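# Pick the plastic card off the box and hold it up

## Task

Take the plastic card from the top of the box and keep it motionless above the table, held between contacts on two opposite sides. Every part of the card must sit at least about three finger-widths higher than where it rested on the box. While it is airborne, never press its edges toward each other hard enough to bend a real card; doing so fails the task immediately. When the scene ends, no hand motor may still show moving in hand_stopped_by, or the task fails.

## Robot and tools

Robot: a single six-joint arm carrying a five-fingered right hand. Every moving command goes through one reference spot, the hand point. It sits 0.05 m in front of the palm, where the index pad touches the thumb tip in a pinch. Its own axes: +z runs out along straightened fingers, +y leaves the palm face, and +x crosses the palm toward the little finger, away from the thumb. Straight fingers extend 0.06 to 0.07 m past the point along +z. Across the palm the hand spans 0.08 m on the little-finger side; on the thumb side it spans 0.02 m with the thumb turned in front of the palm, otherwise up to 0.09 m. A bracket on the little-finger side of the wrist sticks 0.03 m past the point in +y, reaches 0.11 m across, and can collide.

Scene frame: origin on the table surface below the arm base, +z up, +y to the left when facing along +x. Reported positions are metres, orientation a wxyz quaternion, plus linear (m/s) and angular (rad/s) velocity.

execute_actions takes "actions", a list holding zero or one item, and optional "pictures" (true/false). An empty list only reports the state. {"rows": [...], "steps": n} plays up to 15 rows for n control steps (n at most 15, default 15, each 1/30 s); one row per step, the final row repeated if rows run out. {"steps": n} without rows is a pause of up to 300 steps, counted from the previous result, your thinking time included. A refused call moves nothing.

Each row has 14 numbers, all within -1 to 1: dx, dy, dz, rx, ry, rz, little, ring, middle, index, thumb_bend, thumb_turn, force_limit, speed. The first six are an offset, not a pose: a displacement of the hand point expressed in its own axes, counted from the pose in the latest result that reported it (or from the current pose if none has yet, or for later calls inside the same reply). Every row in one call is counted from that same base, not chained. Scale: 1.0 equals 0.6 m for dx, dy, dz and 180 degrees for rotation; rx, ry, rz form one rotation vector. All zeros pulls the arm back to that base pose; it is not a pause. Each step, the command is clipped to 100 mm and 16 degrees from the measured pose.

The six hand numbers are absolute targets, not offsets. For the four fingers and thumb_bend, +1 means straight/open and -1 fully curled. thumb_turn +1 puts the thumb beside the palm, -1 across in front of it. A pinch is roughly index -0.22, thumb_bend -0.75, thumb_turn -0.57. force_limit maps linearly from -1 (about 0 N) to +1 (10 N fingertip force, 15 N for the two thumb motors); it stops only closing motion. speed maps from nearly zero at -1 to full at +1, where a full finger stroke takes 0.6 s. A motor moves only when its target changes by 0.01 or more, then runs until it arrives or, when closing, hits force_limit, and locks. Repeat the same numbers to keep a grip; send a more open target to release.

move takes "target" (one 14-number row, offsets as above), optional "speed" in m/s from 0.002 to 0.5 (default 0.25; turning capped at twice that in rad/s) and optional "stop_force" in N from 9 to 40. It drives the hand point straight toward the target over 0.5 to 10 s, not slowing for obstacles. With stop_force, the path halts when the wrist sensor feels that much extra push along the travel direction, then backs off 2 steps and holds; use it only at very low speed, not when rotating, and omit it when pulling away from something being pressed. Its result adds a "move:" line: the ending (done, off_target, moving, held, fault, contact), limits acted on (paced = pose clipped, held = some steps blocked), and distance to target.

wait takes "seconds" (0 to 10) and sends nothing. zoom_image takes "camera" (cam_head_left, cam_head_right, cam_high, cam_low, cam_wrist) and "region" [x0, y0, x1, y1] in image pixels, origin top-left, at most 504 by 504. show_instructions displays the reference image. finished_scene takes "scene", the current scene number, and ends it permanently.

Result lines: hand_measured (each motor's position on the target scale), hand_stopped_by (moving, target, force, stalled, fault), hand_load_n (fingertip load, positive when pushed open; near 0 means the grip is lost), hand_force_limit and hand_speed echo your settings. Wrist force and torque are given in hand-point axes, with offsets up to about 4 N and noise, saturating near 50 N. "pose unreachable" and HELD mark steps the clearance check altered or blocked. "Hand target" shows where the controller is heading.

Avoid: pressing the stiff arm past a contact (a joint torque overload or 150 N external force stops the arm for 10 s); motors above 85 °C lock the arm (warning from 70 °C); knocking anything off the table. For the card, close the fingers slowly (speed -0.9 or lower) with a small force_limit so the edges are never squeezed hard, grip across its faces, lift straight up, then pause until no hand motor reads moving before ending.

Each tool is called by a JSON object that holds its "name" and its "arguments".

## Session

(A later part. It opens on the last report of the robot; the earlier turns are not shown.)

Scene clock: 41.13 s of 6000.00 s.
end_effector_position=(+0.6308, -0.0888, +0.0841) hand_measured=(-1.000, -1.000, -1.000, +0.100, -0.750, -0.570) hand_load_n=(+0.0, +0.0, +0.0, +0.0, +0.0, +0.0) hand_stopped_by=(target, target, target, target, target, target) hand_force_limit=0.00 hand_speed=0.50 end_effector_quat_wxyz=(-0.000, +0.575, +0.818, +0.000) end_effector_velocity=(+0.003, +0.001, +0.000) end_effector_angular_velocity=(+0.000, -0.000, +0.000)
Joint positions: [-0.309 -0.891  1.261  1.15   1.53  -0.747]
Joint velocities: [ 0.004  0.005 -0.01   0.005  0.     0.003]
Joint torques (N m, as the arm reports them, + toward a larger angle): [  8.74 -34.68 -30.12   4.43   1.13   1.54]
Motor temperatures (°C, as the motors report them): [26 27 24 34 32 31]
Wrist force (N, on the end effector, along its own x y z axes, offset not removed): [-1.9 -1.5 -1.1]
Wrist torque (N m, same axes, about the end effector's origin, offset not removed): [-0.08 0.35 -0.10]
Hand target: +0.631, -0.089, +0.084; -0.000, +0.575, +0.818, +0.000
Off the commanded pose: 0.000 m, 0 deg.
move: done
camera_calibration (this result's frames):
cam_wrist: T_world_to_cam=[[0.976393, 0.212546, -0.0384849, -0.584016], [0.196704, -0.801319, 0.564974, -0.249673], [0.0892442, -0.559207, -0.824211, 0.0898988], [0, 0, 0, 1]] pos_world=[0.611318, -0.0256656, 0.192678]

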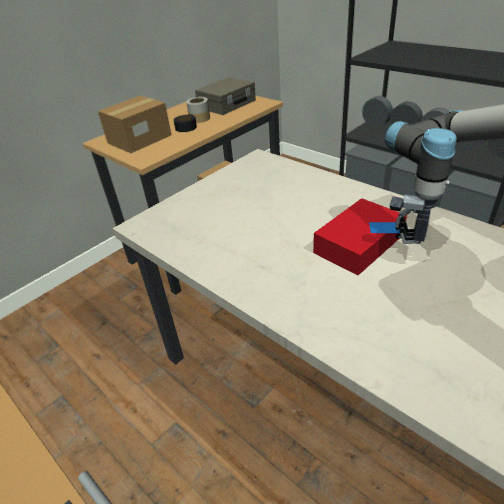

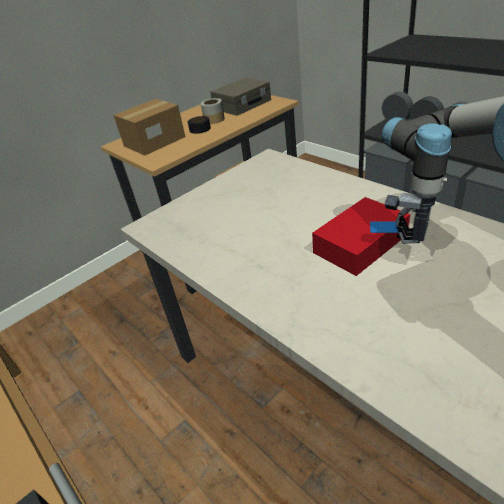

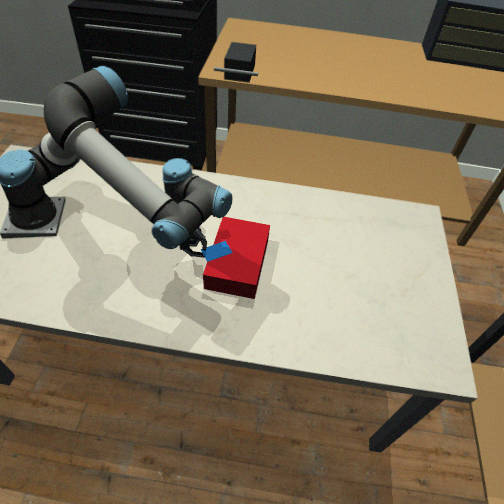

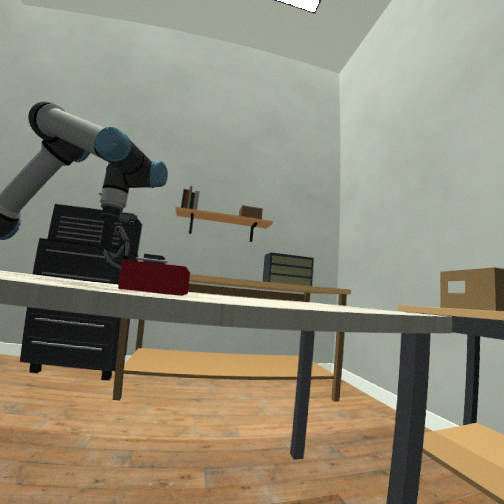

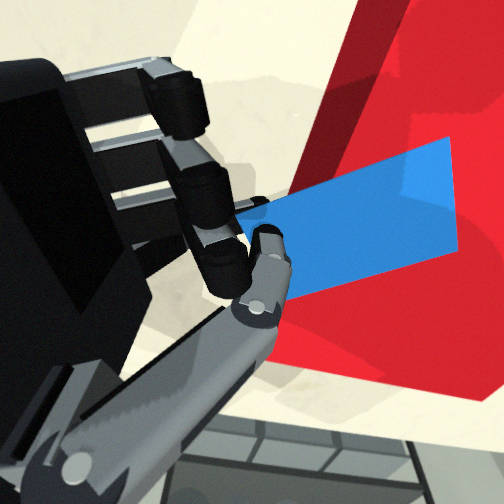

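{"name": "move", "arguments": {"target": [-0.004,0.006,0.004,0,0,0,-1,-1,-1,-0.4,-0.75,-0.57,0.2,-0.88], "speed": 0.01}}

{"name": "move", "arguments": {"target": [0,-0.06,-0.2,0,0,0,-1,-1,-1,-0.4,-0.75,-0.57,0.2,-0.88], "speed": 0.06}}

Scene clock: 45.30 s of 6000.00 s.
end_effector_position=(+0.6350, -0.0898, +0.0817) hand_measured=(-1.000, -1.000, -1.000, -0.218, -0.750, -0.570) hand_load_n=(+0.0, +0.0, +0.0, +6.0, +0.5, -0.5) hand_stopped_by=(target, target, target, force, target, target) hand_force_limit=0.20 hand_speed=-0.88 end_effector_quat_wxyz=(-0.000, +0.575, +0.818, +0.000) end_effector_velocity=(-0.000, +0.001, -0.001) end_effector_angular_velocity=(+0.003, +0.002, -0.001)
Joint positions: [-0.307 -0.879  1.245  1.154  1.53  -0.746]
Joint velocities: [ 0.001  0.002  0.     0.    -0.002  0.001]
Joint torques (N m, as the arm reports them, + toward a larger angle): [  9.12 -32.81 -29.     4.57   1.08   1.44]
Motor temperatures (°C, as the motors report them): [26 27 24 34 32 31]
Wrist force (N, on the end effector, along its own x y z axes, offset not removed): [-2.5 0.2 -0.5]
Wrist torque (N m, same axes, about the end effector's origin, offset not removed): [0.04 0.33 -0.09]
Hand target: +0.635, -0.090, +0.082; -0.000, +0.575, +0.818, +0.000
Off the commanded pose: 0.000 m, 0 deg.
move: done
camera_calibration (this result's frames):
cam_wrist: T_world_to_cam=[[0.976393, 0.212546, -0.038488, -0.587996], [0.196705, -0.801317, 0.564976, -0.249977], [0.089242, -0.559209, -0.824209, 0.0869746], [0, 0, 0, 1]] pos_world=[0.615525, -0.0266981, 0.190286]

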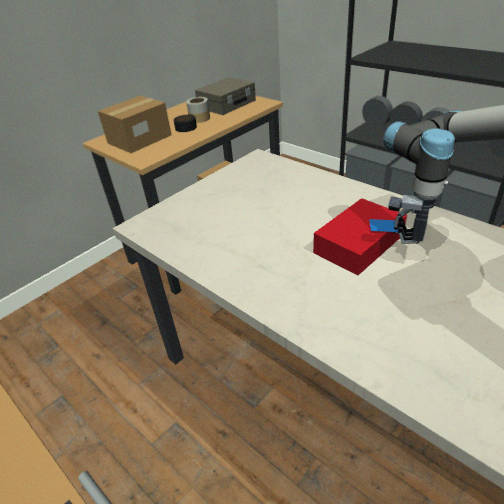

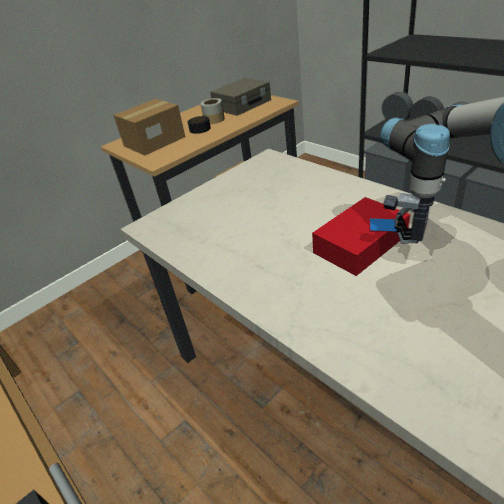

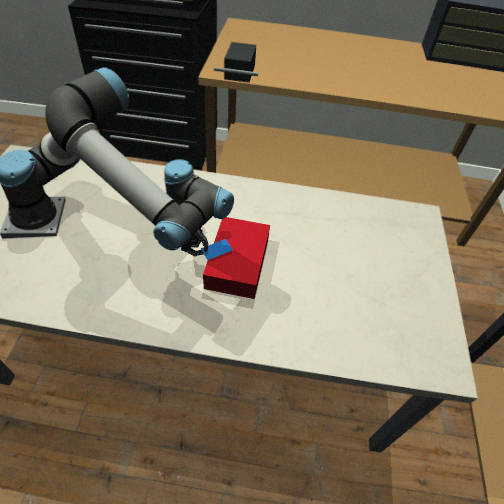

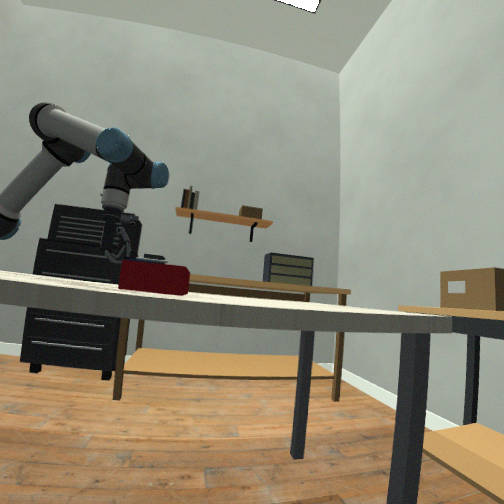

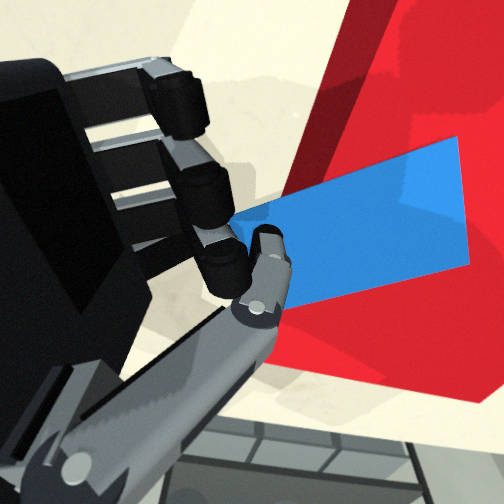

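Scene clock: 47.83 s of 6000.00 s.
end_effector_position=(+0.6011, -0.1020, +0.2013) hand_measured=(-1.000, -1.000, -1.000, -0.218, -0.750, -0.570) hand_load_n=(+0.0, +0.0, +0.0, +6.0, +0.5, -0.5) hand_stopped_by=(target, target, target, force, target, target) hand_force_limit=0.20 hand_speed=-0.88 end_effector_quat_wxyz=(-0.000, +0.575, +0.818, +0.000) end_effector_velocity=(-0.001, +0.000, +0.002) end_effector_angular_velocity=(+0.000, +0.001, +0.003)
Joint positions: [-0.365 -1.051  1.217  1.355  1.527 -0.804]
Joint velocities: [-0.001 -0.002 -0.002  0.005  0.    -0.004]
Joint torques (N m, as the arm reports them, + toward a larger angle): [ -9.4  -50.17 -29.61   4.2   -1.18  -1.93]
Motor temperatures (°C, as the motors report them): [26 27 24 34 32 31]
Wrist force (N, on the end effector, along its own x y z axes, offset not removed): [-1.1 0.2 -1.0]
Wrist torque (N m, same axes, about the end effector's origin, offset not removed): [0.16 0.10 0.00]
Hand target: +0.601, -0.102, +0.202; -0.000, +0.575, +0.818, +0.000
Off the commanded pose: 0.000 m, 0 deg.
move: done
camera_calibration (this result's frames):
cam_wrist: T_world_to_cam=[[0.976396, 0.21254, -0.038432, -0.547722], [0.196675, -0.80136, 0.564925, -0.320618], [0.0892714, -0.55915, -0.824246, 0.181787], [0, 0, 0, 1]] pos_world=[0.581622, -0.0388719, 0.309912]

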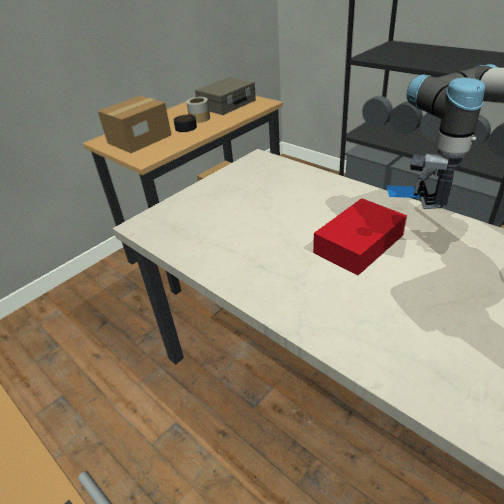

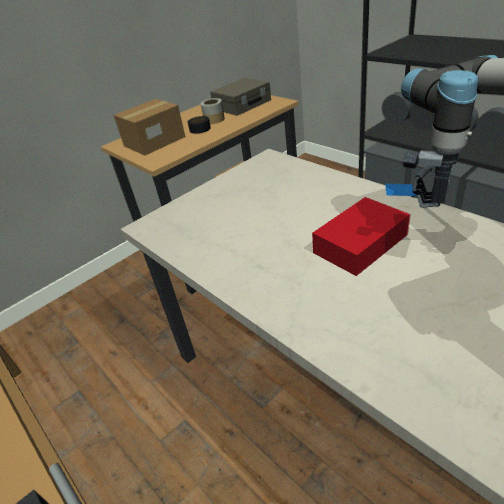

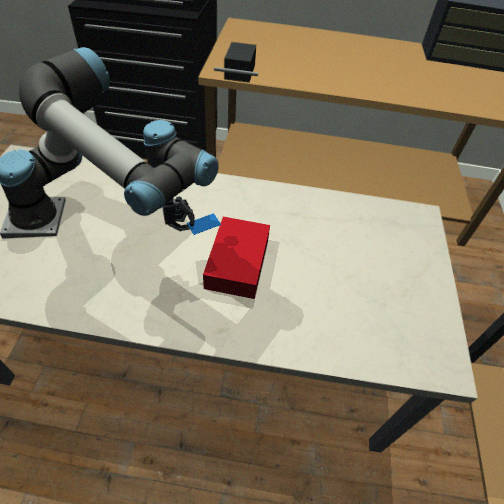

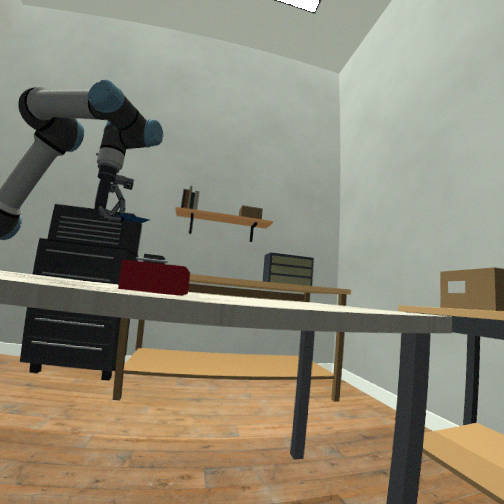

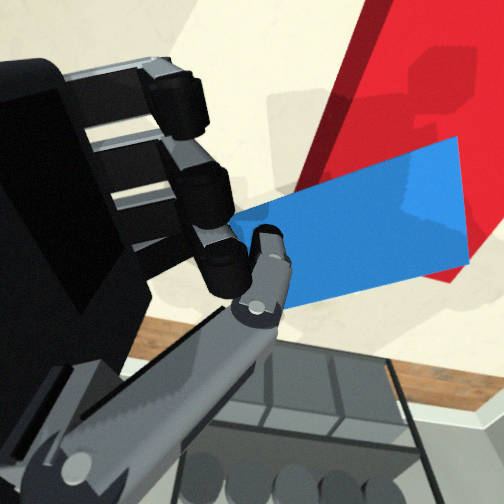

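{"name": "finished_scene", "arguments": {"scene": 2}}

The scene is finished: the task was done.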